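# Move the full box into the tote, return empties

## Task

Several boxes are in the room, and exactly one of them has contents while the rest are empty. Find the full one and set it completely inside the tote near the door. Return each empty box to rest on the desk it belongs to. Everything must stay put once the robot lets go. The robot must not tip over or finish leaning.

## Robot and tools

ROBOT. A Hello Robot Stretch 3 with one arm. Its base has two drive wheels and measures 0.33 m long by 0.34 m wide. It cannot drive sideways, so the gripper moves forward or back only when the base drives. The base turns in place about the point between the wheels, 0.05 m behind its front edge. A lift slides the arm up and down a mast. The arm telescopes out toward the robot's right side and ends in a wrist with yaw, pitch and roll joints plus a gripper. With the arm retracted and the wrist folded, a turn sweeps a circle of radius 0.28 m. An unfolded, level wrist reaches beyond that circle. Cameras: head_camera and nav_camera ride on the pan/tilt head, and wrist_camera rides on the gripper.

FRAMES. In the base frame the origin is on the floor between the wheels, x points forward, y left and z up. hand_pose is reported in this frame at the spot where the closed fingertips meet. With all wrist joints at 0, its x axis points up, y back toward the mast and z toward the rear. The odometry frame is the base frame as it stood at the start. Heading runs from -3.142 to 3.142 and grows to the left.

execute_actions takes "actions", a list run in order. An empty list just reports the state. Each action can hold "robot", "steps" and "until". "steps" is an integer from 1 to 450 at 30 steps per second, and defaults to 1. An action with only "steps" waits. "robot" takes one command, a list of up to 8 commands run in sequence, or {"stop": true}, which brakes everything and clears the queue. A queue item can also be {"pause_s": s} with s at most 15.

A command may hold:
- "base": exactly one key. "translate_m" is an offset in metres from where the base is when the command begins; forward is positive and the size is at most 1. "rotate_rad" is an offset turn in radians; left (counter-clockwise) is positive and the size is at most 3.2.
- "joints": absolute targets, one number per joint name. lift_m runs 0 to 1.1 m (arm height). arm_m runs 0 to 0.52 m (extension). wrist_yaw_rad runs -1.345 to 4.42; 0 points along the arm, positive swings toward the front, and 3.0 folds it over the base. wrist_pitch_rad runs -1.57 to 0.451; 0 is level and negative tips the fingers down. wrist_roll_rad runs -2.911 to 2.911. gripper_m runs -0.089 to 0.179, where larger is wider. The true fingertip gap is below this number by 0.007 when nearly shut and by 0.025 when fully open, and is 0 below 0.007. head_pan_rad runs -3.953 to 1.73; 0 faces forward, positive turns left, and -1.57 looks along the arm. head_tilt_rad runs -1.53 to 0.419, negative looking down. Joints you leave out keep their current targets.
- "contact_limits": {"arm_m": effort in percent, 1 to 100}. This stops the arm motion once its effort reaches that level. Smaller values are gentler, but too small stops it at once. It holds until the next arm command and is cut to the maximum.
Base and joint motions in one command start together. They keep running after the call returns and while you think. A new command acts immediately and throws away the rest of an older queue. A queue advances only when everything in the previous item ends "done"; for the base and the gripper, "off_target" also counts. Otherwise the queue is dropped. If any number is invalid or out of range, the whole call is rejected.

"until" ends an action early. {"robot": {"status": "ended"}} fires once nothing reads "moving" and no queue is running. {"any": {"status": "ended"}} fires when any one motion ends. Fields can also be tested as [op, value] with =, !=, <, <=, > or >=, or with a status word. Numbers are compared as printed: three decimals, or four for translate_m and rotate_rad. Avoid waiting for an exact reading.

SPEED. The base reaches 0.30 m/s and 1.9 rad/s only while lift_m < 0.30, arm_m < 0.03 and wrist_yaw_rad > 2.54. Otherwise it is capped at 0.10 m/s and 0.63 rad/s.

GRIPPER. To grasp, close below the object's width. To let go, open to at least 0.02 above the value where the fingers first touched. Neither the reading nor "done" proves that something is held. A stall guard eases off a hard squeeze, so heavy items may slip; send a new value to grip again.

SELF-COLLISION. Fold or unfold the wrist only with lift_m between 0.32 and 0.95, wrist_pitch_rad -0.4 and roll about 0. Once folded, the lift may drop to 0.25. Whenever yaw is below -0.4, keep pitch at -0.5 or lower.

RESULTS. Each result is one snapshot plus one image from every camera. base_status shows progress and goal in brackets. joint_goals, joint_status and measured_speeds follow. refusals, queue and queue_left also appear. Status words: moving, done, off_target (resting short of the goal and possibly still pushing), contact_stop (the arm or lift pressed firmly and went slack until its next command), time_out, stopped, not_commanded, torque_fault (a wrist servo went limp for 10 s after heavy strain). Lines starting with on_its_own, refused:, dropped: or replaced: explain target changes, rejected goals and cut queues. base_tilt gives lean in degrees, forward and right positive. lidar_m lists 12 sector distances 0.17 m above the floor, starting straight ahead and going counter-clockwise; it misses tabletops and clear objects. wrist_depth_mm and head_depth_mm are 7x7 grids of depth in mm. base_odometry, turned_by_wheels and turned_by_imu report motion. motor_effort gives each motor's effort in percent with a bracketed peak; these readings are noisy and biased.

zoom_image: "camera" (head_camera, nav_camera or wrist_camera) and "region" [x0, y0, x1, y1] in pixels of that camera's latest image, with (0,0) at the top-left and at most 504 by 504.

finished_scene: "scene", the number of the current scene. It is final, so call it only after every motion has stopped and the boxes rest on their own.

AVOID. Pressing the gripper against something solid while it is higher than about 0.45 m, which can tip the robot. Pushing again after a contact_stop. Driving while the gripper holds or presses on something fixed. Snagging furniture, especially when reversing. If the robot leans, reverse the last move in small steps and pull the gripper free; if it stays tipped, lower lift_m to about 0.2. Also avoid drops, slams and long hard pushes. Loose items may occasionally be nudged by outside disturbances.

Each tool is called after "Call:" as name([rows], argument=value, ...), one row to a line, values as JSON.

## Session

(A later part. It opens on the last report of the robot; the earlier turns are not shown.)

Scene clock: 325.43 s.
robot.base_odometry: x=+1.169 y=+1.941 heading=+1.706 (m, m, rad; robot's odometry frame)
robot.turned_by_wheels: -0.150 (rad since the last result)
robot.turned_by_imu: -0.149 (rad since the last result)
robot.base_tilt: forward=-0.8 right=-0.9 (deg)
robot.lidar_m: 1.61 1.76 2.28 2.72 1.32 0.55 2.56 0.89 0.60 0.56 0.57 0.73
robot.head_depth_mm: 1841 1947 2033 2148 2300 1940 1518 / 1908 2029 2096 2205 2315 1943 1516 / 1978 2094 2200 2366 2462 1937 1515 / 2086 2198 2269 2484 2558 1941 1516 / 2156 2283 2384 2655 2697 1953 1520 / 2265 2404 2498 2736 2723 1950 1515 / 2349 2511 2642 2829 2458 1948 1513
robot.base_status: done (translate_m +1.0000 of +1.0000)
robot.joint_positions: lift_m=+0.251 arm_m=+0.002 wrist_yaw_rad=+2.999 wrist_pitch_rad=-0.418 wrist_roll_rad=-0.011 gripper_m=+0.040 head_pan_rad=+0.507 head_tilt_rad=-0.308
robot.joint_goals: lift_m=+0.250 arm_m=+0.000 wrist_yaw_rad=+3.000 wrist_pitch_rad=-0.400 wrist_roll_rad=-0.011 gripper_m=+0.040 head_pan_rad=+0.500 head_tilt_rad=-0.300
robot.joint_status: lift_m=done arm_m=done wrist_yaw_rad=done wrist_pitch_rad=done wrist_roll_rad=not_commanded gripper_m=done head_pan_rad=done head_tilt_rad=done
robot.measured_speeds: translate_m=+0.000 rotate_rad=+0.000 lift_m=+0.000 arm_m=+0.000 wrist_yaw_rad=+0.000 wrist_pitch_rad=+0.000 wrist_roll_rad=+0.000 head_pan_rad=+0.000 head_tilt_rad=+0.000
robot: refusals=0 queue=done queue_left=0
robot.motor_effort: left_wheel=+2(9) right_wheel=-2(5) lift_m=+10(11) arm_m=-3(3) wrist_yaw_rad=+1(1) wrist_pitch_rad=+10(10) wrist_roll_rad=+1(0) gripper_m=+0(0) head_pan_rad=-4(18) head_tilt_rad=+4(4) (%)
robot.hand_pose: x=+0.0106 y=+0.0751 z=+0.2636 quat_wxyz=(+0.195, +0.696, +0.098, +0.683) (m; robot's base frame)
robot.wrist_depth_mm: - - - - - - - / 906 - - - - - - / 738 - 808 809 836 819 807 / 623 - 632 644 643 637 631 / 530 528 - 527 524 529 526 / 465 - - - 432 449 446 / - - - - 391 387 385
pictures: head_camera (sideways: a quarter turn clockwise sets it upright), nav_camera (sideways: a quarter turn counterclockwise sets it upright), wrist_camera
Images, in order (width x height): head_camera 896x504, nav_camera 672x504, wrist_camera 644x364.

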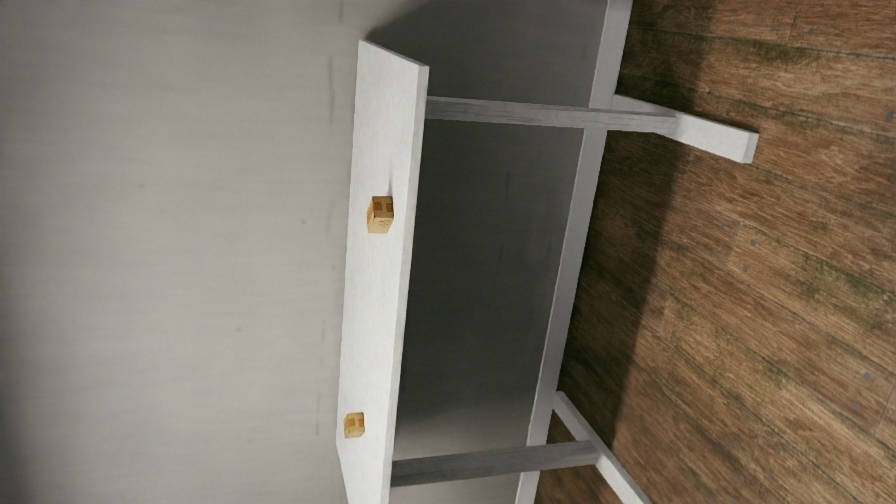

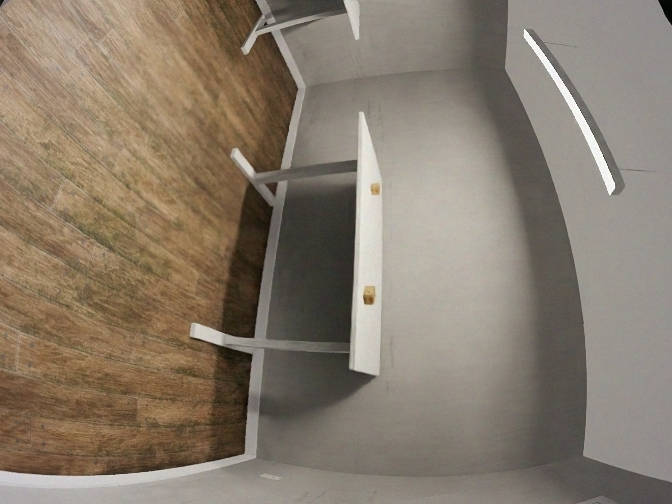

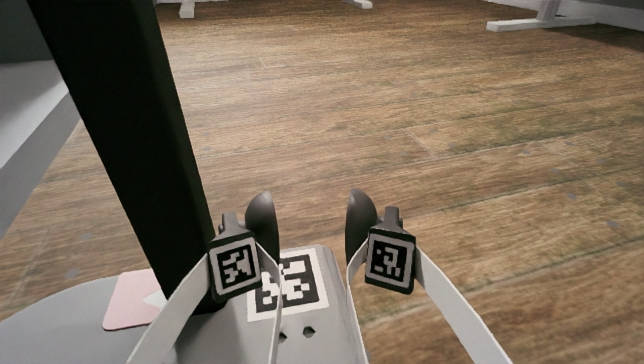

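Call:
execute_actions([
  {"robot": [{"base": {"translate_m": 1.0}}, {"base": {"rotate_rad": 1.721}, "joints": {"head_pan_rad": -1.2, "head_tilt_rad": -0.45}}], "steps": 450, "until": {"robot": {"status": "ended"}}},
])

Scene clock: 339.00 s.
robot.base_odometry: x=+1.034 y=+2.932 heading=-2.856 (m, m, rad; robot's odometry frame)
robot.turned_by_wheels: +1.721 (rad since the last result)
robot.turned_by_imu: +1.746 (rad since the last result)
robot.base_tilt: forward=-0.8 right=-0.9 (deg)
robot.lidar_m: 2.82 1.94 1.47 1.48 0.63 0.48 0.47 0.50 0.71 1.18 0.82 1.75
robot.head_depth_mm: 967 1039 1111 1211 1320 1450 1357 / 1008 1082 1156 1272 1393 1514 1351 / 1047 1124 1191 987 1472 1573 1356 / 1088 1185 1253 812 1011 1151 1247 / 1137 1240 1287 812 599 1670 1356 / 1193 1292 1351 813 626 1658 1360 / 1245 1369 1390 816 656 1682 1355
robot.base_status: done (rotate_rad +1.7208 of +1.7210)
robot.joint_positions: lift_m=+0.251 arm_m=+0.002 wrist_yaw_rad=+2.999 wrist_pitch_rad=-0.418 wrist_roll_rad=-0.011 gripper_m=+0.040 head_pan_rad=-1.193 head_tilt_rad=-0.445
robot.joint_goals: lift_m=+0.250 arm_m=+0.000 wrist_yaw_rad=+3.000 wrist_pitch_rad=-0.400 wrist_roll_rad=-0.011 gripper_m=+0.040 head_pan_rad=-1.200 head_tilt_rad=-0.450
robot.joint_status: lift_m=done arm_m=done wrist_yaw_rad=done wrist_pitch_rad=done wrist_roll_rad=not_commanded gripper_m=done head_pan_rad=done head_tilt_rad=done
robot.measured_speeds: translate_m=+0.000 rotate_rad=+0.000 lift_m=+0.000 arm_m=+0.000 wrist_yaw_rad=+0.000 wrist_pitch_rad=+0.000 wrist_roll_rad=+0.000 head_pan_rad=+0.000 head_tilt_rad=+0.000
robot: refusals=0 queue=done queue_left=0
robot.motor_effort: left_wheel=-3(8) right_wheel=+3(9) lift_m=+10(11) arm_m=-3(3) wrist_yaw_rad=+0(0) wrist_pitch_rad=+10(10) wrist_roll_rad=+1(0) gripper_m=+0(0) head_pan_rad=-2(49) head_tilt_rad=-3(15) (%)
robot.hand_pose: x=+0.0106 y=+0.0751 z=+0.2636 quat_wxyz=(+0.195, +0.696, +0.098, +0.683) (m; robot's base frame)
robot.wrist_depth_mm: 618 - - - - - - / 637 - - - - - - / 667 - 829 818 810 824 819 / 625 - 637 642 646 636 639 / 529 528 - 528 525 524 529 / 464 - - - 432 443 447 / - - - - 388 390 387
pictures: head_camera (sideways: a quarter turn clockwise sets it upright), nav_camera (sideways: a quarter turn counterclockwise sets it upright), wrist_camera
Images, in order (width x height): head_camera 896x504, nav_camera 672x504, wrist_camera 644x364.

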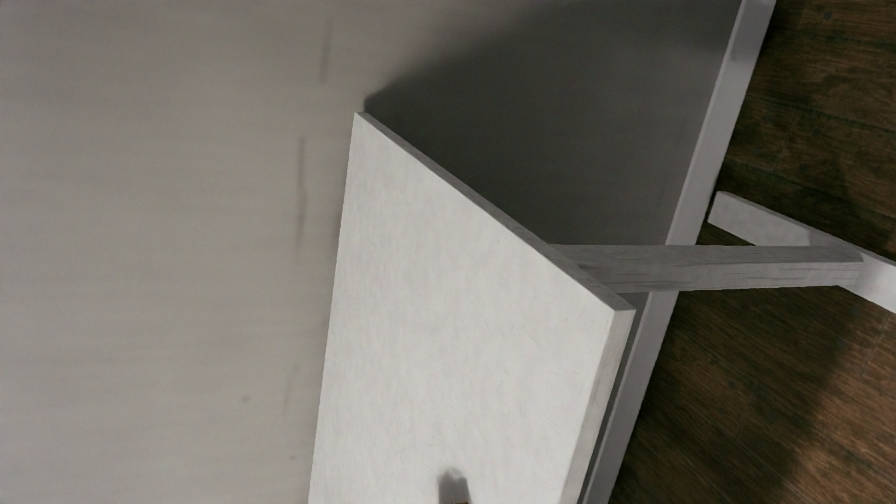

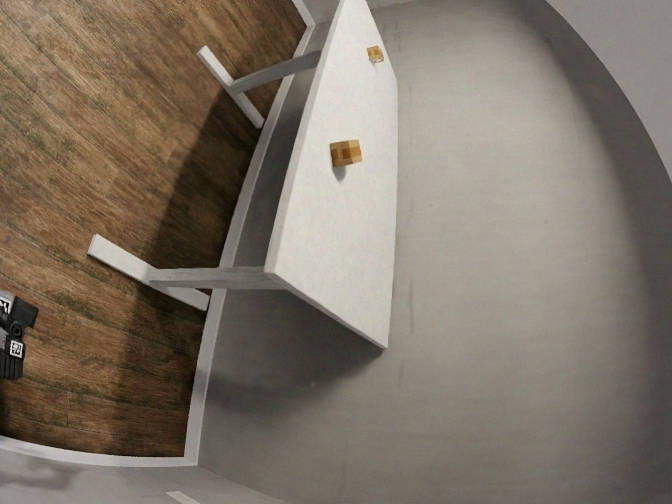

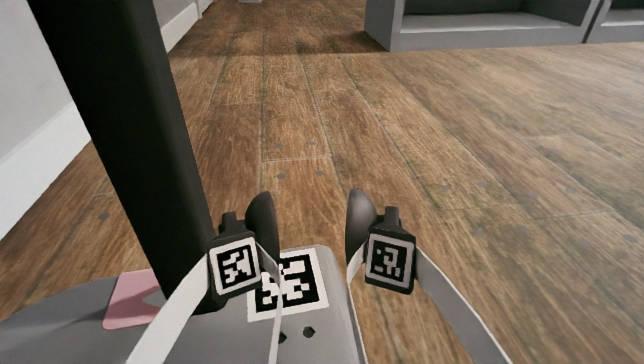

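Call:
execute_actions([
  {"robot": [{"base": {"translate_m": 0.5}, "joints": {"lift_m": 0.93, "head_pan_rad": -1.57, "head_tilt_rad": -0.62}}, {"joints": {"wrist_yaw_rad": 0.0, "gripper_m": 0.179}}, {"joints": {"wrist_pitch_rad": 0.0, "lift_m": 1.0}}], "steps": 450, "until": {"robot": {"status": "ended"}}},
])

Scene clock: 355.63 s.
robot.base_odometry: x=+0.554 y=+2.791 heading=-2.856 (m, m, rad; robot's odometry frame)
robot.turned_by_wheels: +0.000 (rad since the last result)
robot.turned_by_imu: +0.003 (rad since the last result)
robot.base_tilt: forward=-0.9 right=-0.8 (deg)
robot.lidar_m: 2.32 2.25 1.61 1.34 1.29 0.98 0.97 1.02 1.24 0.78 1.29 1.33
robot.head_depth_mm: 1012 1129 910 - - - - / 1020 1111 855 622 - - 1180 / 1022 1117 881 - - - - / 1025 1122 879 - - 1449 1201 / 1032 1127 828 593 1669 1450 1225 / 1036 1131 871 569 1663 1453 1222 / 1036 1138 823 593 1669 1445 1220
robot.base_status: done (translate_m +0.5000 of +0.5000)
robot.joint_positions: lift_m=+0.999 arm_m=+0.002 wrist_yaw_rad=+0.002 wrist_pitch_rad=-0.023 wrist_roll_rad=-0.011 gripper_m=+0.179 head_pan_rad=-1.563 head_tilt_rad=-0.612
robot.joint_goals: lift_m=+1.000 arm_m=+0.000 wrist_yaw_rad=+0.000 wrist_pitch_rad=+0.000 wrist_roll_rad=-0.011 gripper_m=+0.179 head_pan_rad=-1.570 head_tilt_rad=-0.620
robot.joint_status: lift_m=done arm_m=done wrist_yaw_rad=done wrist_pitch_rad=done wrist_roll_rad=not_commanded gripper_m=done head_pan_rad=done head_tilt_rad=done
robot.measured_speeds: translate_m=+0.000 rotate_rad=+0.000 lift_m=+0.000 arm_m=+0.000 wrist_yaw_rad=+0.000 wrist_pitch_rad=+0.000 wrist_roll_rad=+0.000 head_pan_rad=+0.000 head_tilt_rad=+0.000
robot: refusals=0 queue=done queue_left=0
robot.motor_effort: left_wheel=-2(8) right_wheel=+2(8) lift_m=+44(46) arm_m=-3(3) wrist_yaw_rad=-1(1) wrist_pitch_rad=+13(13) wrist_roll_rad=+0(1) gripper_m=+0(86) head_pan_rad=-4(25) head_tilt_rad=-3(14) (%)
robot.hand_pose: x=-0.0210 y=-0.4027 z=+1.1078 quat_wxyz=(+0.711, +0.009, -0.703, -0.008) (m; robot's base frame)
robot.wrist_depth_mm: 890 895 897 880 888 885 890 / 935 910 932 918 930 916 916 / 948 951 940 959 957 966 944 / 967 973 976 957 979 993 967 / 657 578 576 573 549 600 - / - 416 351 403 399 374 - / 311 321 317 318 313 311 307
pictures: head_camera (sideways: a quarter turn clockwise sets it upright), nav_camera (sideways: a quarter turn counterclockwise sets it upright), wrist_camera
Images, in order (width x height): head_camera 896x504, nav_camera 672x504, wrist_camera 644x364.

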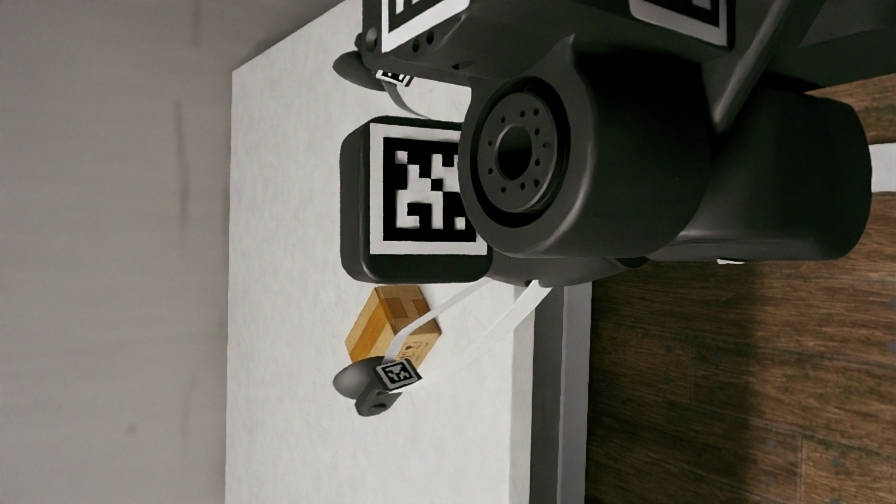

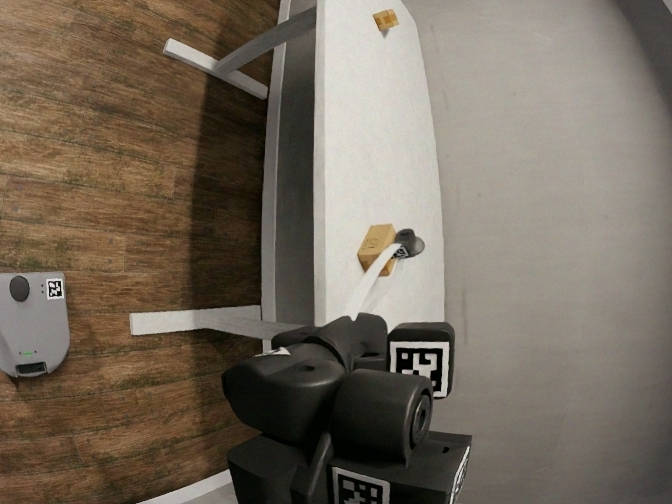

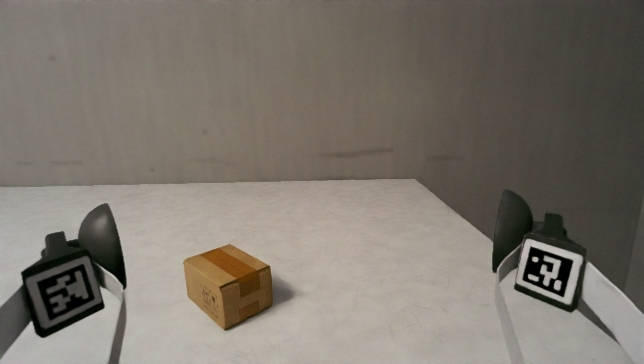

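Call:
execute_actions([
  {"robot": {"base": {"translate_m": -0.073}, "joints": {"arm_m": 0.268, "wrist_yaw_rad": 0.80, "lift_m": 0.977}}, "steps": 450, "until": {"robot": {"status": "ended"}}},
])

Scene clock: 368.97 s.
robot.base_odometry: x=+0.624 y=+2.812 heading=-2.856 (m, m, rad; robot's odometry frame)
robot.turned_by_wheels: +0.000 (rad since the last result)
robot.turned_by_imu: +0.001 (rad since the last result)
robot.base_tilt: forward=-0.8 right=-0.9 (deg)
robot.lidar_m: 2.39 2.31 1.65 1.35 1.19 0.91 0.89 0.95 1.24 0.77 1.28 1.39
robot.head_depth_mm: 1012 1107 - 562 1639 1455 1228 / 1013 1096 747 596 1658 1462 1230 / 1015 1094 - 594 1094 1379 1223 / 1023 1125 - 571 1676 1455 1223 / 1022 1120 - 571 1661 1452 1235 / 1028 1129 874 584 1659 1451 1228 / 1037 1138 873 593 1657 1461 1229
robot.base_status: done (translate_m -0.0730 of -0.0730)
robot.joint_positions: lift_m=+0.978 arm_m=+0.268 wrist_yaw_rad=+0.799 wrist_pitch_rad=-0.023 wrist_roll_rad=-0.011 gripper_m=+0.179 head_pan_rad=-1.563 head_tilt_rad=-0.612
robot.joint_goals: lift_m=+0.977 arm_m=+0.268 wrist_yaw_rad=+0.800 wrist_pitch_rad=+0.000 wrist_roll_rad=-0.011 gripper_m=+0.179 head_pan_rad=-1.570 head_tilt_rad=-0.620
robot.joint_status: lift_m=done arm_m=done wrist_yaw_rad=done wrist_pitch_rad=done wrist_roll_rad=not_commanded gripper_m=done head_pan_rad=done head_tilt_rad=done
robot.measured_speeds: translate_m=+0.000 rotate_rad=+0.000 lift_m=+0.000 arm_m=+0.000 wrist_yaw_rad=+0.000 wrist_pitch_rad=+0.000 wrist_roll_rad=+0.000 head_pan_rad=+0.000 head_tilt_rad=+0.000
robot: refusals=0 queue=done queue_left=0
robot.motor_effort: left_wheel=-2(7) right_wheel=+3(3) lift_m=+10(42) arm_m=+2(4) wrist_yaw_rad=+1(2) wrist_pitch_rad=+13(13) wrist_roll_rad=+0(0) gripper_m=+0(1) head_pan_rad=-3(3) head_tilt_rad=-2(2) (%)
robot.hand_pose: x=+0.1618 y=-0.5910 z=+1.0867 quat_wxyz=(+0.658, +0.281, -0.644, +0.269) (m; robot's base frame)
robot.wrist_depth_mm: - - - 962 769 628 536 / - - - - 791 659 558 / - - - - 815 665 561 / 902 801 885 850 786 665 571 / 581 527 518 507 499 499 492 / - 371 372 360 361 338 370 / 279 290 285 211 280 279 278
pictures: head_camera (sideways: a quarter turn clockwise sets it upright), nav_camera (sideways: a quarter turn counterclockwise sets it upright), wrist_camera
Images, in order (width x height): head_camera 896x504, nav_camera 672x504, wrist_camera 644x364.

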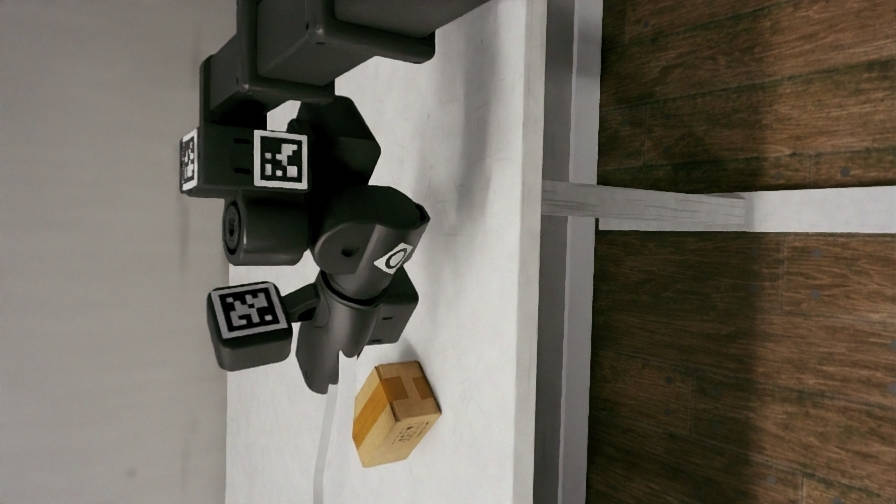

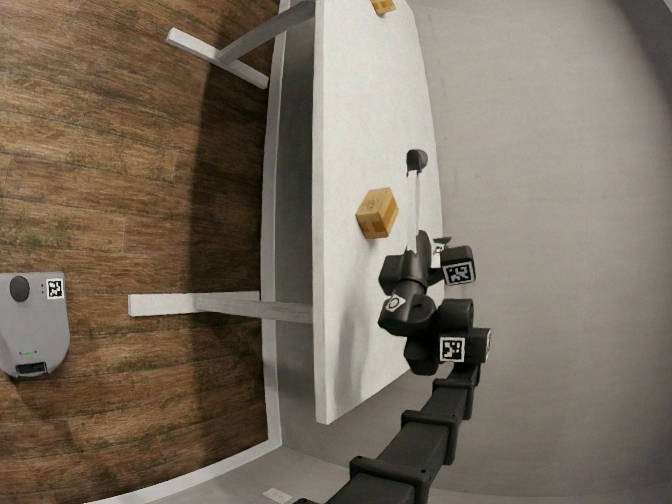

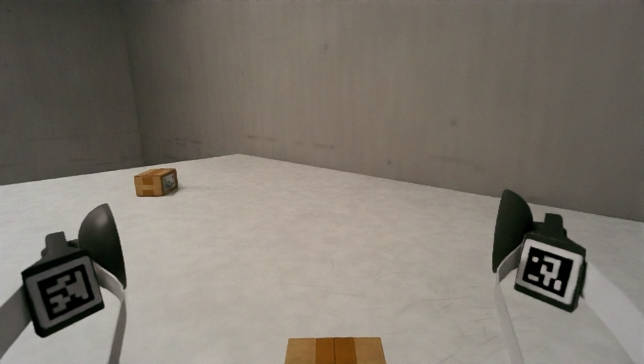

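Aligned. Grasp and weigh.

Call:
execute_actions([
  {"robot": [{"joints": {"lift_m": 0.897}}, {"joints": {"gripper_m": 0.02}}, {"joints": {"lift_m": 0.957}}, {"pause_s": 0.5}], "steps": 450, "until": {"robot": {"status": "ended"}}},
])

Scene clock: 377.40 s.
robot.base_odometry: x=+0.624 y=+2.812 heading=-2.856 (m, m, rad; robot's odometry frame)
robot.turned_by_wheels: +0.000 (rad since the last result)
robot.turned_by_imu: +0.001 (rad since the last result)
robot.base_tilt: forward=-0.8 right=-0.8 (deg)
robot.lidar_m: 2.39 2.31 1.65 1.35 1.19 0.91 0.89 0.94 1.24 0.77 1.28 1.39
robot.head_depth_mm: 1009 1119 - - 1639 1459 1228 / 1008 1112 - 595 1629 1464 1232 / 1018 1109 - 572 1097 1388 1221 / 1023 1119 878 550 1663 1447 1222 / 1026 1128 - 570 1671 1448 1227 / 1033 1129 769 594 1667 1457 1228 / 1032 1138 740 592 1678 1440 1227
robot.base_status: done (translate_m -0.0730 of -0.0730)
robot.joint_positions: lift_m=+0.956 arm_m=+0.268 wrist_yaw_rad=+0.799 wrist_pitch_rad=-0.022 wrist_roll_rad=-0.011 gripper_m=+0.021 head_pan_rad=-1.563 head_tilt_rad=-0.612
robot.joint_goals: lift_m=+0.957 arm_m=+0.268 wrist_yaw_rad=+0.800 wrist_pitch_rad=+0.000 wrist_roll_rad=-0.011 gripper_m=+0.020 head_pan_rad=-1.570 head_tilt_rad=-0.620
robot.joint_status: lift_m=done arm_m=done wrist_yaw_rad=done wrist_pitch_rad=done wrist_roll_rad=not_commanded gripper_m=done head_pan_rad=done head_tilt_rad=done
robot.measured_speeds: translate_m=+0.000 rotate_rad=+0.000 lift_m=+0.000 arm_m=+0.000 wrist_yaw_rad=+0.000 wrist_pitch_rad=+0.000 wrist_roll_rad=+0.000 head_pan_rad=+0.000 head_tilt_rad=+0.000
robot: refusals=0 queue=done queue_left=0
robot.motor_effort: left_wheel=-3(2) right_wheel=+2(3) lift_m=+44(46) arm_m=+2(2) wrist_yaw_rad=+1(0) wrist_pitch_rad=+13(13) wrist_roll_rad=+0(0) gripper_m=-14(86) head_pan_rad=-3(3) head_tilt_rad=-2(3) (%)
robot.hand_pose: x=+0.1618 y=-0.5910 z=+1.0651 quat_wxyz=(+0.658, +0.281, -0.644, +0.269) (m; robot's base frame)
robot.wrist_depth_mm: - - - 960 768 630 543 / - - - - 785 648 552 / - - - - 817 669 569 / 822 716 774 755 742 647 568 / 483 467 461 174 463 438 432 / 337 331 127 127 303 319 313 / 260 260 112 110 240 248 246
pictures: head_camera (sideways: a quarter turn clockwise sets it upright), nav_camera (sideways: a quarter turn counterclockwise sets it upright), wrist_camera
Images, in order (width x height): head_camera 896x504, nav_camera 672x504, wrist_camera 644x364.

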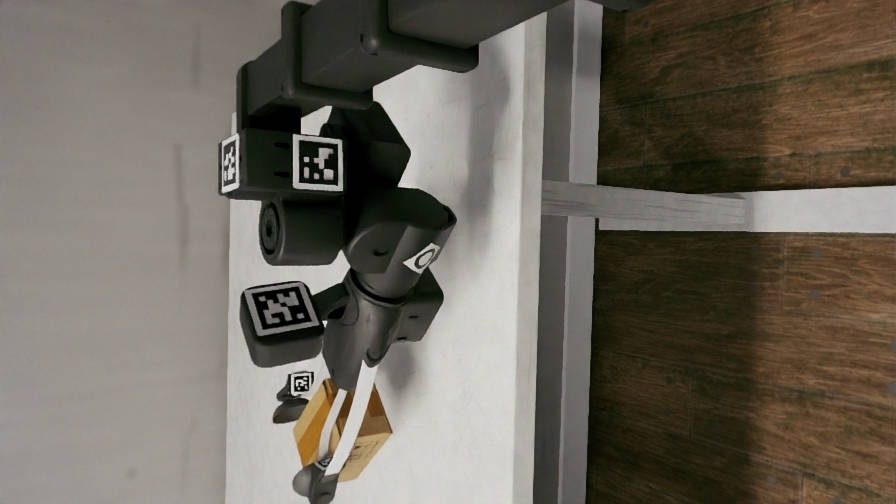

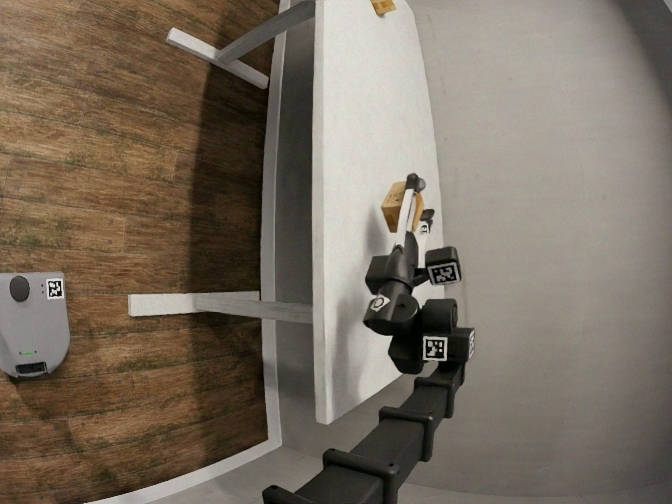

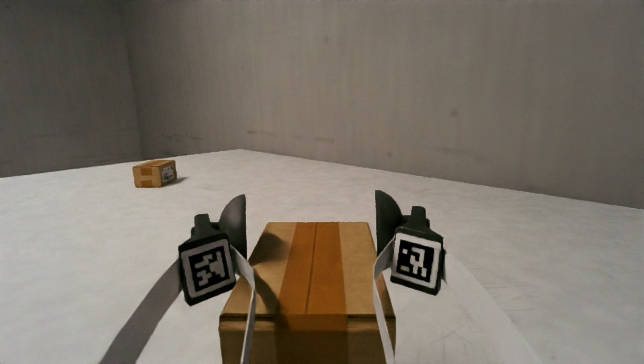

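Call:
execute_actions([
  {"robot": [{"joints": {"lift_m": 0.900}}, {"joints": {"gripper_m": 0.179}}, {"joints": {"lift_m": 0.99}}, {"base": {"translate_m": 0.75}, "joints": {"arm_m": 0.1, "wrist_yaw_rad": 0.0}}], "steps": 450, "until": {"robot": {"status": "ended"}}},
])

Scene clock: 395.93 s.
robot.base_odometry: x=-0.095 y=+2.601 heading=-2.856 (m, m, rad; robot's odometry frame)
robot.turned_by_wheels: +0.000 (rad since the last result)
robot.turned_by_imu: +0.003 (rad since the last result)
robot.base_tilt: forward=-0.8 right=-0.8 (deg)
robot.lidar_m: 1.65 1.73 1.33 1.32 1.68 1.67 1.64 1.13 1.18 1.26 0.91 1.91
robot.head_depth_mm: 1054 1147 - - - 1450 1227 / 1054 1157 - - - 1454 1223 / 1063 1158 - - 1613 1460 1228 / 1067 1146 933 - 1656 1452 1230 / 1070 1152 793 594 1695 1452 1227 / 1071 1163 781 618 1710 1447 1227 / 1078 1164 825 617 1227 1359 1202
robot.base_status: done (translate_m +0.7500 of +0.7500)
robot.joint_positions: lift_m=+0.989 arm_m=+0.100 wrist_yaw_rad=+0.001 wrist_pitch_rad=-0.022 wrist_roll_rad=-0.011 gripper_m=+0.179 head_pan_rad=-1.563 head_tilt_rad=-0.612
robot.joint_goals: lift_m=+0.990 arm_m=+0.100 wrist_yaw_rad=+0.000 wrist_pitch_rad=+0.000 wrist_roll_rad=-0.011 gripper_m=+0.179 head_pan_rad=-1.570 head_tilt_rad=-0.620
robot.joint_status: lift_m=done arm_m=done wrist_yaw_rad=done wrist_pitch_rad=done wrist_roll_rad=not_commanded gripper_m=done head_pan_rad=done head_tilt_rad=done
robot.measured_speeds: translate_m=+0.000 rotate_rad=+0.000 lift_m=+0.000 arm_m=+0.000 wrist_yaw_rad=+0.000 wrist_pitch_rad=+0.000 wrist_roll_rad=+0.000 head_pan_rad=+0.000 head_tilt_rad=+0.000
robot: refusals=0 queue=done queue_left=0
robot.motor_effort: left_wheel=-2(3) right_wheel=+3(7) lift_m=+44(46) arm_m=-3(6) wrist_yaw_rad=-1(1) wrist_pitch_rad=+13(13) wrist_roll_rad=+0(1) gripper_m=+0(83) head_pan_rad=-4(6) head_tilt_rad=-2(2) (%)
robot.hand_pose: x=-0.0213 y=-0.5009 z=+1.0980 quat_wxyz=(+0.711, +0.009, -0.703, -0.008) (m; robot's base frame)
robot.wrist_depth_mm: 848 841 823 851 845 859 849 / 880 857 869 863 852 860 869 / 924 902 913 897 915 887 872 / 945 923 893 890 883 868 834 / 614 563 458 534 538 531 516 / - 392 395 387 382 356 394 / 298 307 306 300 300 296 294
pictures: head_camera (sideways: a quarter turn clockwise sets it upright), nav_camera (sideways: a quarter turn counterclockwise sets it upright), wrist_camera
Images, in order (width x height): head_camera 896x504, nav_camera 672x504, wrist_camera 644x364.

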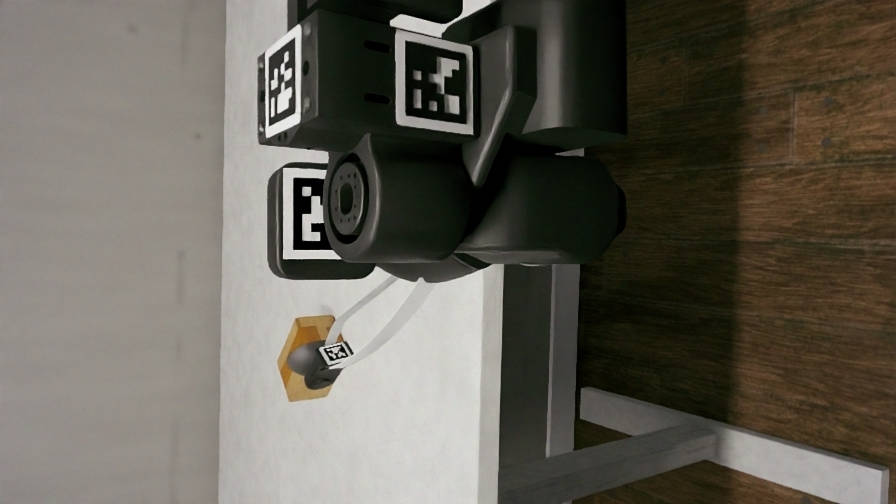

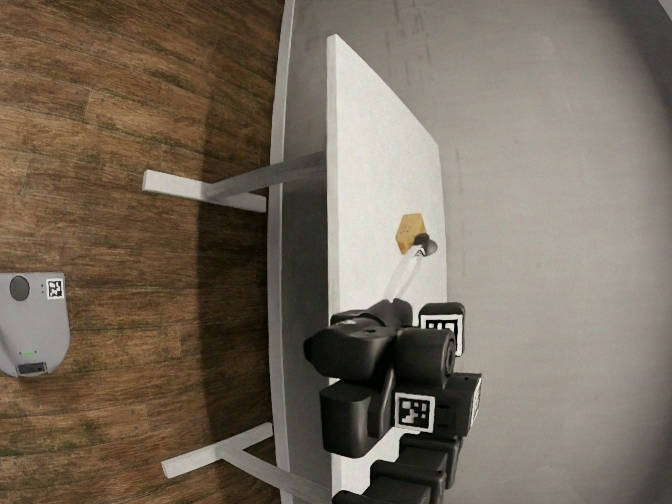

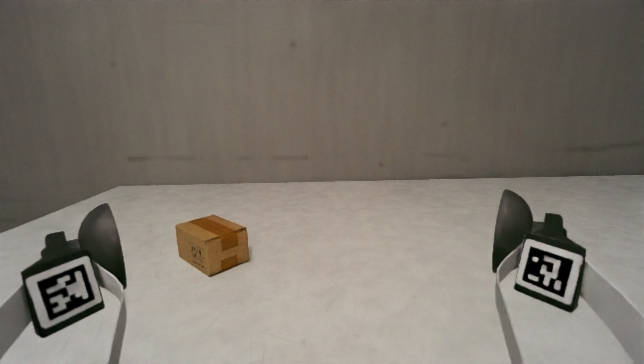

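Call:
execute_actions([
  {"robot": {"base": {"translate_m": -0.02}, "joints": {"arm_m": 0.457, "wrist_yaw_rad": 0.78, "lift_m": 0.977}}, "steps": 450, "until": {"robot": {"status": "ended"}}},
])

Scene clock: 407.67 s.
robot.base_odometry: x=-0.076 y=+2.607 heading=-2.856 (m, m, rad; robot's odometry frame)
robot.turned_by_wheels: +0.000 (rad since the last result)
robot.turned_by_imu: +0.001 (rad since the last result)
robot.base_tilt: forward=-0.8 right=-0.8 (deg)
robot.lidar_m: 1.66 1.74 1.33 1.32 1.62 1.65 1.62 1.12 1.16 1.26 0.92 1.91
robot.head_depth_mm: 1058 1151 - 572 1664 1459 1233 / 1060 - 786 595 1679 1457 1231 / 1060 - 831 596 1675 1454 1227 / 1061 1145 762 595 1693 1451 1227 / 1067 1148 764 595 1709 1444 1227 / 1069 1165 770 619 1702 1453 1225 / 1085 1178 823 617 1216 1368 1197
robot.base_status: done (translate_m -0.0200 of -0.0200)
robot.joint_positions: lift_m=+0.978 arm_m=+0.457 wrist_yaw_rad=+0.779 wrist_pitch_rad=-0.022 wrist_roll_rad=-0.011 gripper_m=+0.179 head_pan_rad=-1.563 head_tilt_rad=-0.612
robot.joint_goals: lift_m=+0.977 arm_m=+0.457 wrist_yaw_rad=+0.780 wrist_pitch_rad=+0.000 wrist_roll_rad=-0.011 gripper_m=+0.179 head_pan_rad=-1.570 head_tilt_rad=-0.620
robot.joint_status: lift_m=done arm_m=done wrist_yaw_rad=done wrist_pitch_rad=done wrist_roll_rad=not_commanded gripper_m=done head_pan_rad=done head_tilt_rad=done
robot.measured_speeds: translate_m=+0.000 rotate_rad=+0.000 lift_m=+0.000 arm_m=+0.000 wrist_yaw_rad=+0.000 wrist_pitch_rad=+0.000 wrist_roll_rad=+0.000 head_pan_rad=+0.000 head_tilt_rad=+0.000
robot: refusals=0 queue=done queue_left=0
robot.motor_effort: left_wheel=-2(7) right_wheel=+3(3) lift_m=+9(47) arm_m=+3(4) wrist_yaw_rad=+0(2) wrist_pitch_rad=+13(13) wrist_roll_rad=+1(1) gripper_m=+0(1) head_pan_rad=-3(3) head_tilt_rad=-3(3) (%)
robot.hand_pose: x=+0.1583 y=-0.7836 z=+1.0868 quat_wxyz=(+0.661, +0.275, -0.647, +0.263) (m; robot's base frame)
robot.wrist_depth_mm: - - - 779 610 511 441 / - - - 794 633 517 449 / - - - 837 650 540 450 / - - - 829 648 553 466 / - - 518 506 494 497 455 / - 374 365 365 358 336 370 / 279 289 285 283 279 277 274
pictures: head_camera (sideways: a quarter turn clockwise sets it upright), nav_camera (sideways: a quarter turn counterclockwise sets it upright), wrist_camera
Images, in order (width x height): head_camera 896x504, nav_camera 672x504, wrist_camera 644x364.

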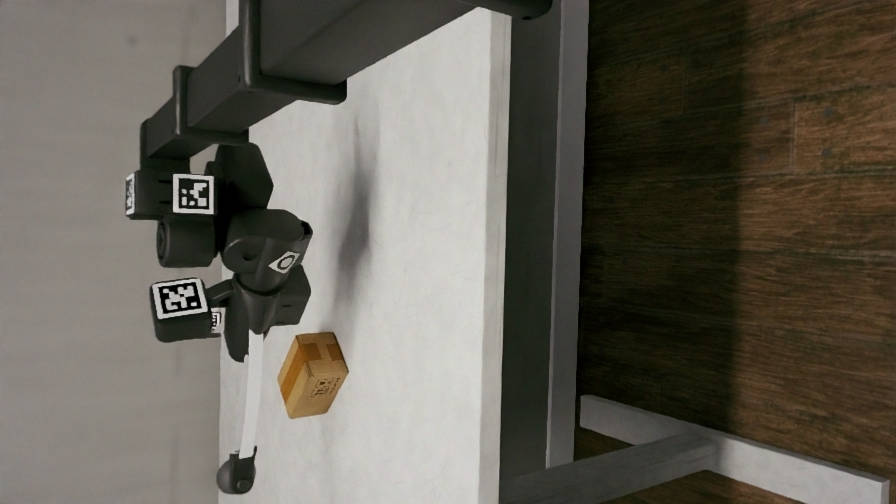

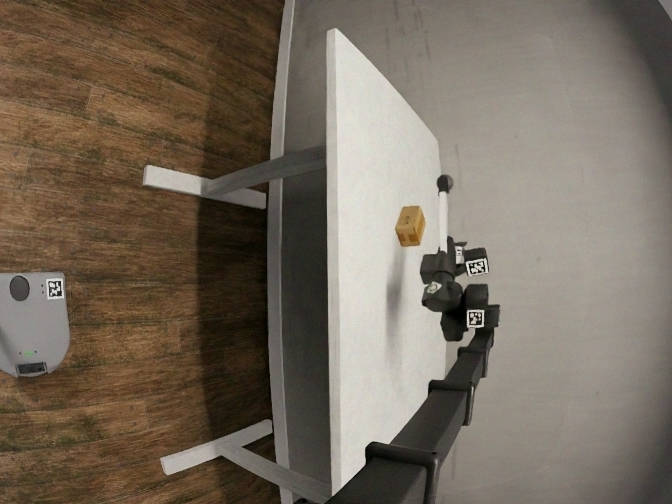

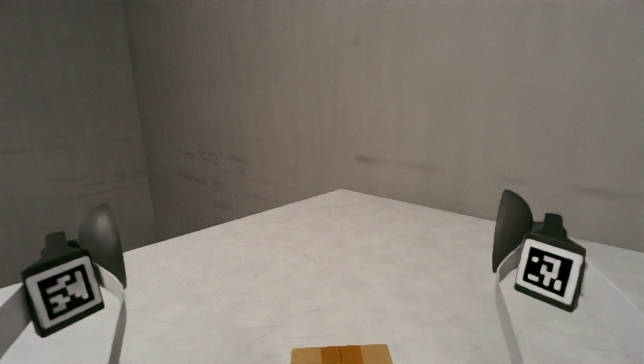

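Call:
execute_actions([
  {"robot": [{"joints": {"lift_m": 0.897}}, {"joints": {"gripper_m": 0.02}}, {"joints": {"lift_m": 0.957}}, {"pause_s": 0.5}], "steps": 450, "until": {"robot": {"status": "ended"}}},
])

Scene clock: 418.37 s.
robot.base_odometry: x=-0.076 y=+2.607 heading=-2.856 (m, m, rad; robot's odometry frame)
robot.turned_by_wheels: +0.000 (rad since the last result)
robot.turned_by_imu: +0.001 (rad since the last result)
robot.base_tilt: forward=-0.8 right=-0.9 (deg)
robot.lidar_m: 1.67 1.73 1.33 1.32 1.62 1.66 1.62 1.11 1.15 1.26 0.92 1.91
robot.head_depth_mm: 1049 1149 - - 1669 1462 1231 / 1060 1139 786 595 1667 1452 1228 / 1059 - 787 595 1676 1459 1225 / 1064 1145 743 593 1685 1451 1225 / 1067 1149 745 594 1707 1449 1229 / 1071 1171 741 618 1714 1446 1227 / 1082 1160 821 616 1220 1378 1203
robot.base_status: done (translate_m -0.0200 of -0.0200)
robot.joint_positions: lift_m=+0.956 arm_m=+0.457 wrist_yaw_rad=+0.779 wrist_pitch_rad=-0.021 wrist_roll_rad=-0.011 gripper_m=+0.021 head_pan_rad=-1.563 head_tilt_rad=-0.612
robot.joint_goals: lift_m=+0.957 arm_m=+0.457 wrist_yaw_rad=+0.780 wrist_pitch_rad=+0.000 wrist_roll_rad=-0.011 gripper_m=+0.020 head_pan_rad=-1.570 head_tilt_rad=-0.620
robot.joint_status: lift_m=done arm_m=done wrist_yaw_rad=done wrist_pitch_rad=done wrist_roll_rad=not_commanded gripper_m=done head_pan_rad=done head_tilt_rad=done
robot.measured_speeds: translate_m=+0.000 rotate_rad=+0.000 lift_m=+0.000 arm_m=+0.000 wrist_yaw_rad=+0.000 wrist_pitch_rad=+0.000 wrist_roll_rad=+0.000 head_pan_rad=+0.000 head_tilt_rad=+0.000
robot: refusals=0 queue=done queue_left=0
robot.motor_effort: left_wheel=-2(2) right_wheel=+3(3) lift_m=+44(46) arm_m=+2(2) wrist_yaw_rad=+1(1) wrist_pitch_rad=+12(13) wrist_roll_rad=+1(0) gripper_m=-14(90) head_pan_rad=-4(3) head_tilt_rad=-3(3) (%)
robot.hand_pose: x=+0.1583 y=-0.7836 z=+1.0653 quat_wxyz=(+0.661, +0.274, -0.647, +0.263) (m; robot's base frame)
robot.wrist_depth_mm: - - - 781 607 513 437 / - - - 799 633 531 439 / - - - 845 658 531 454 / - - - 759 629 548 463 / - - 501 173 463 440 436 / 336 334 134 126 287 315 314 / 258 256 110 101 230 247 245
pictures: head_camera (sideways: a quarter turn clockwise sets it upright), nav_camera (sideways: a quarter turn counterclockwise sets it upright), wrist_camera
Images, in order (width x height): head_camera 896x504, nav_camera 672x504, wrist_camera 644x364.

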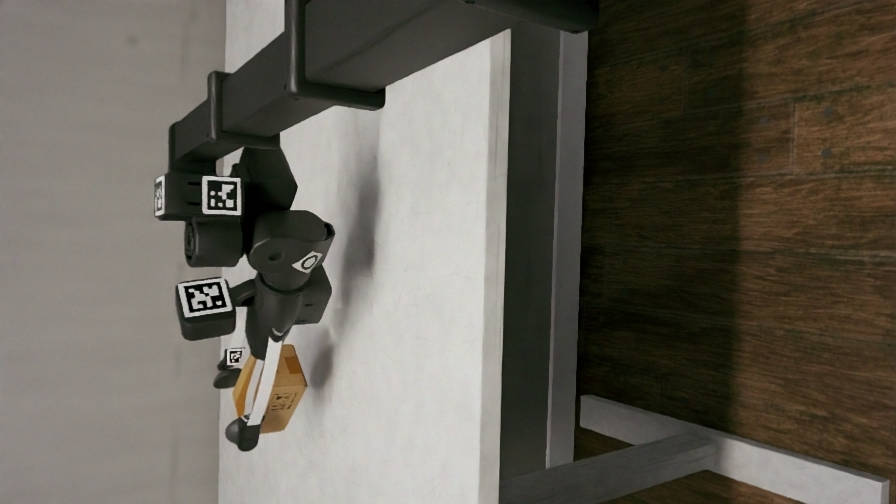

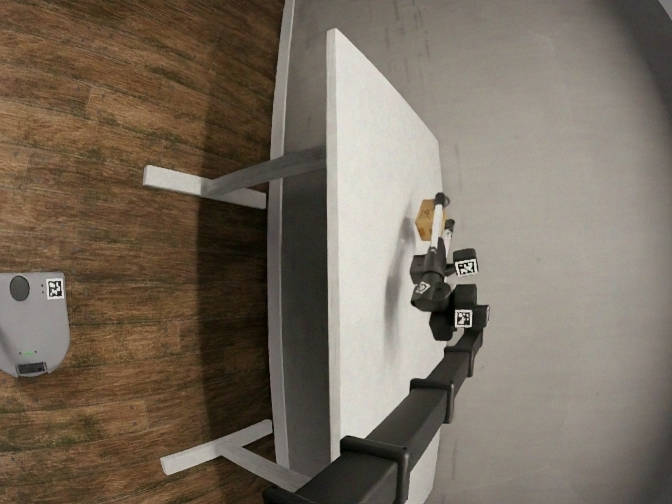

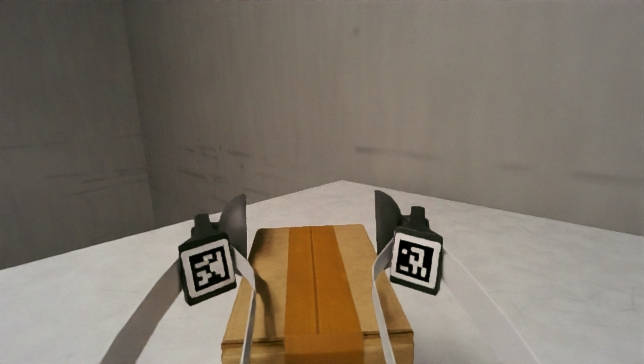

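Call:
execute_actions([
  {"robot": [{"joints": {"lift_m": 0.900}}, {"joints": {"gripper_m": 0.179}}, {"joints": {"lift_m": 0.99, "head_pan_rad": 0.0, "head_tilt_rad": -0.4}}, {"joints": {"arm_m": 0.0, "wrist_yaw_rad": 0.0}}], "steps": 450, "until": {"robot": {"status": "ended"}}},
])

Scene clock: 430.67 s.
robot.base_odometry: x=-0.076 y=+2.607 heading=-2.856 (m, m, rad; robot's odometry frame)
robot.turned_by_wheels: +0.000 (rad since the last result)
robot.turned_by_imu: +0.002 (rad since the last result)
robot.base_tilt: forward=-0.7 right=-0.9 (deg)
robot.lidar_m: 1.67 1.74 1.33 1.32 1.62 1.65 1.62 1.11 1.15 1.26 0.92 1.92
robot.head_depth_mm: 1825 1957 2132 2301 2285 1725 1388 / 1847 1980 2083 2336 2270 1725 1391 / 1842 1988 1854 2276 2184 1730 1391 / 1848 1978 1850 2335 2283 1735 1390 / 1851 1976 1857 2368 2288 1731 1387 / 1868 1991 1863 2350 2304 1731 1393 / 1849 1991 1858 2355 2303 1739 1392
robot.base_status: done (translate_m -0.0200 of -0.0200)
robot.joint_positions: lift_m=+0.989 arm_m=+0.002 wrist_yaw_rad=+0.000 wrist_pitch_rad=-0.022 wrist_roll_rad=-0.011 gripper_m=+0.179 head_pan_rad=-0.007 head_tilt_rad=-0.409
robot.joint_goals: lift_m=+0.990 arm_m=+0.000 wrist_yaw_rad=+0.000 wrist_pitch_rad=+0.000 wrist_roll_rad=-0.011 gripper_m=+0.179 head_pan_rad=+0.000 head_tilt_rad=-0.400
robot.joint_status: lift_m=done arm_m=done wrist_yaw_rad=done wrist_pitch_rad=done wrist_roll_rad=not_commanded gripper_m=done head_pan_rad=done head_tilt_rad=done
robot.measured_speeds: translate_m=+0.000 rotate_rad=+0.000 lift_m=+0.000 arm_m=+0.000 wrist_yaw_rad=+0.000 wrist_pitch_rad=+0.000 wrist_roll_rad=+0.000 head_pan_rad=+0.000 head_tilt_rad=+0.000
robot: refusals=0 queue=done queue_left=0
robot.motor_effort: left_wheel=-3(1) right_wheel=+3(2) lift_m=+44(44) arm_m=-3(3) wrist_yaw_rad=+1(2) wrist_pitch_rad=+12(12) wrist_roll_rad=+1(1) gripper_m=+0(84) head_pan_rad=+3(46) head_tilt_rad=+4(16) (%)
robot.hand_pose: x=-0.0214 y=-0.4028 z=+1.0982 quat_wxyz=(+0.711, +0.008, -0.703, -0.008) (m; robot's base frame)
robot.wrist_depth_mm: 931 913 922 921 910 921 926 / 978 968 970 965 958 937 956 / - - - - - - - / - 960 914 922 875 871 832 / 621 561 510 544 539 539 516 / - 395 392 386 382 361 395 / 298 307 304 302 300 297 293
pictures: head_camera (sideways: a quarter turn clockwise sets it upright), nav_camera (sideways: a quarter turn counterclockwise sets it upright), wrist_camera
Images, in order (width x height): head_camera 896x504, nav_camera 672x504, wrist_camera 644x364.

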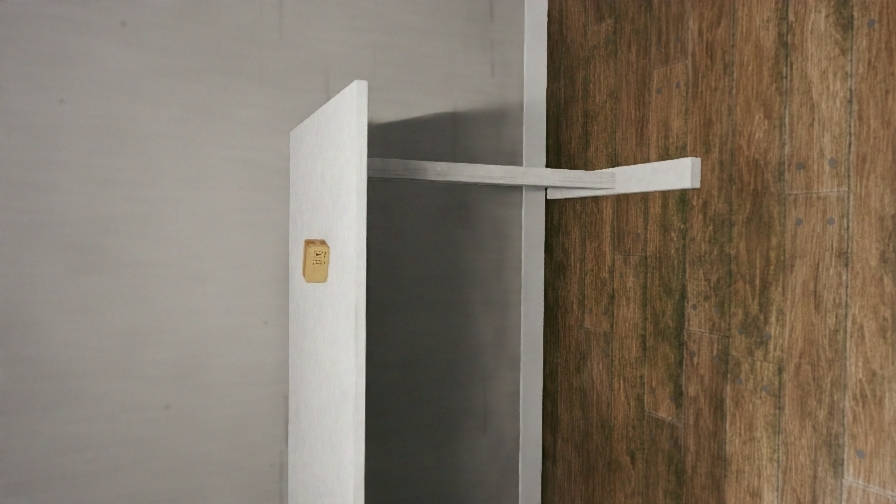

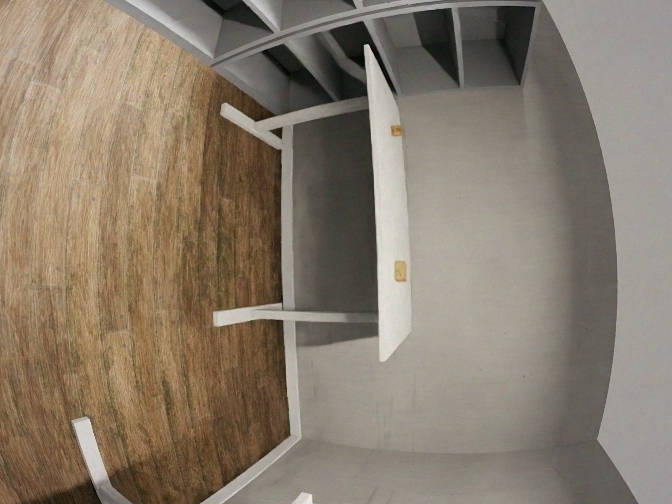

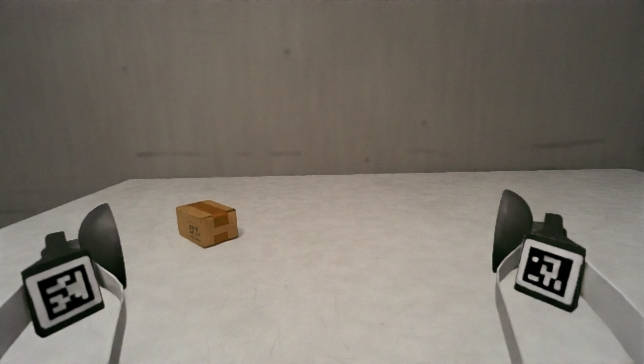

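Call:
execute_actions([
  {"robot": [{"base": {"translate_m": 1.0}}, {"base": {"rotate_rad": 1.571}, "joints": {"head_pan_rad": -1.57, "head_tilt_rad": -0.62}}], "steps": 450, "until": {"robot": {"status": "ended"}}},
])

Scene clock: 449.60 s.
robot.base_odometry: x=-1.036 y=+2.325 heading=-1.286 (m, m, rad; robot's odometry frame)
robot.turned_by_wheels: +1.571 (rad since the last result)
robot.turned_by_imu: +1.597 (rad since the last result)
robot.base_tilt: forward=-0.8 right=-0.9 (deg)
robot.lidar_m: 1.25 1.42 2.04 2.61 1.74 1.02 1.33 1.41 0.70 1.13 1.20 1.18
robot.head_depth_mm: 940 1040 831 - - - - / 943 1051 831 585 - - - / 948 1055 855 - - - - / 955 1062 829 - - 1453 1201 / 958 1069 828 593 464 1452 1224 / 965 1065 850 570 463 1448 1225 / 970 1067 823 592 464 1453 1220
robot.base_status: done (rotate_rad +1.5708 of +1.5710)
robot.joint_positions: lift_m=+0.989 arm_m=+0.002 wrist_yaw_rad=+0.000 wrist_pitch_rad=-0.022 wrist_roll_rad=-0.011 gripper_m=+0.179 head_pan_rad=-1.563 head_tilt_rad=-0.612
robot.joint_goals: lift_m=+0.990 arm_m=+0.000 wrist_yaw_rad=+0.000 wrist_pitch_rad=+0.000 wrist_roll_rad=-0.011 gripper_m=+0.179 head_pan_rad=-1.570 head_tilt_rad=-0.620
robot.joint_status: lift_m=done arm_m=done wrist_yaw_rad=done wrist_pitch_rad=done wrist_roll_rad=not_commanded gripper_m=done head_pan_rad=done head_tilt_rad=done
robot.measured_speeds: translate_m=+0.000 rotate_rad=+0.000 lift_m=+0.000 arm_m=+0.000 wrist_yaw_rad=+0.000 wrist_pitch_rad=+0.000 wrist_roll_rad=+0.000 head_pan_rad=+0.000 head_tilt_rad=+0.000
robot: refusals=0 queue=done queue_left=0
robot.motor_effort: left_wheel=-3(5) right_wheel=+2(7) lift_m=+44(44) arm_m=-3(3) wrist_yaw_rad=+0(1) wrist_pitch_rad=+12(13) wrist_roll_rad=+0(0) gripper_m=+0(0) head_pan_rad=-4(43) head_tilt_rad=-3(18) (%)
robot.hand_pose: x=-0.0214 y=-0.4028 z=+1.0982 quat_wxyz=(+0.711, +0.008, -0.703, -0.008) (m; robot's base frame)
robot.wrist_depth_mm: 819 823 809 820 813 821 805 / 863 846 846 848 834 830 823 / 874 860 871 863 874 855 856 / 901 896 901 898 887 896 899 / 616 555 550 548 533 531 924 / - 397 390 340 379 361 394 / 298 307 303 300 299 296 294
pictures: head_camera (sideways: a quarter turn clockwise sets it upright), nav_camera (sideways: a quarter turn counterclockwise sets it upright), wrist_camera
Images, in order (width x height): head_camera 896x504, nav_camera 672x504, wrist_camera 644x364.

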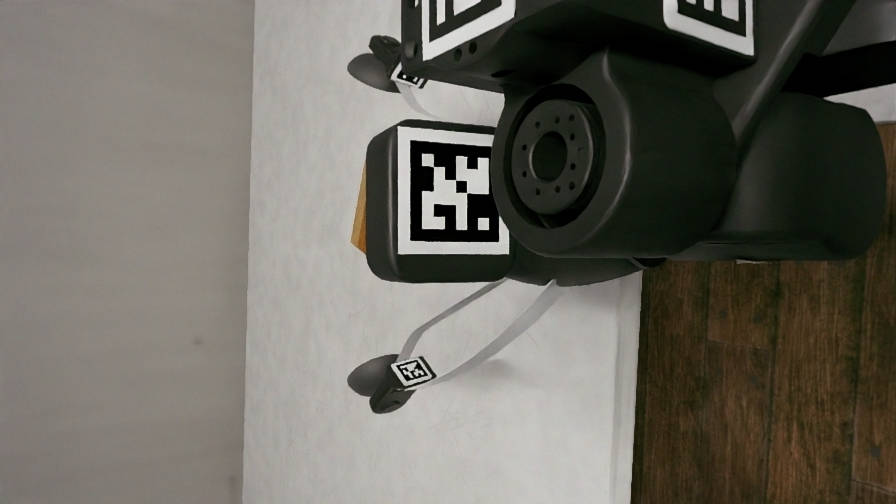

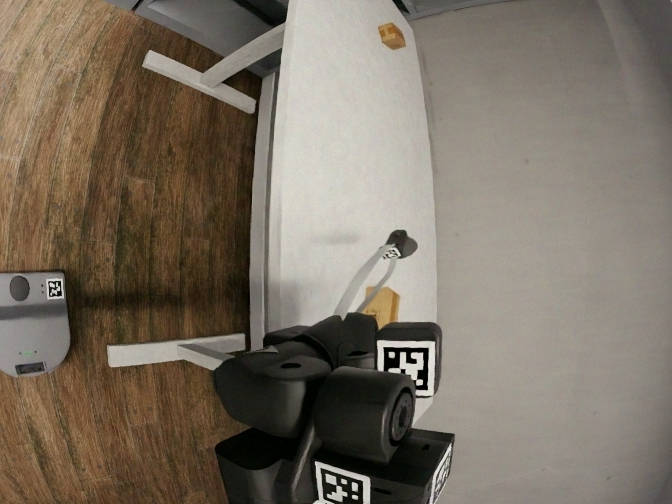

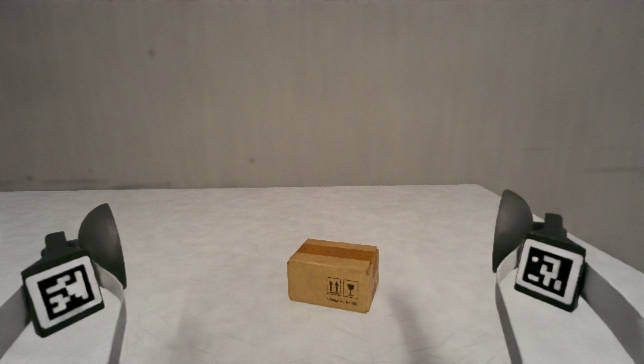

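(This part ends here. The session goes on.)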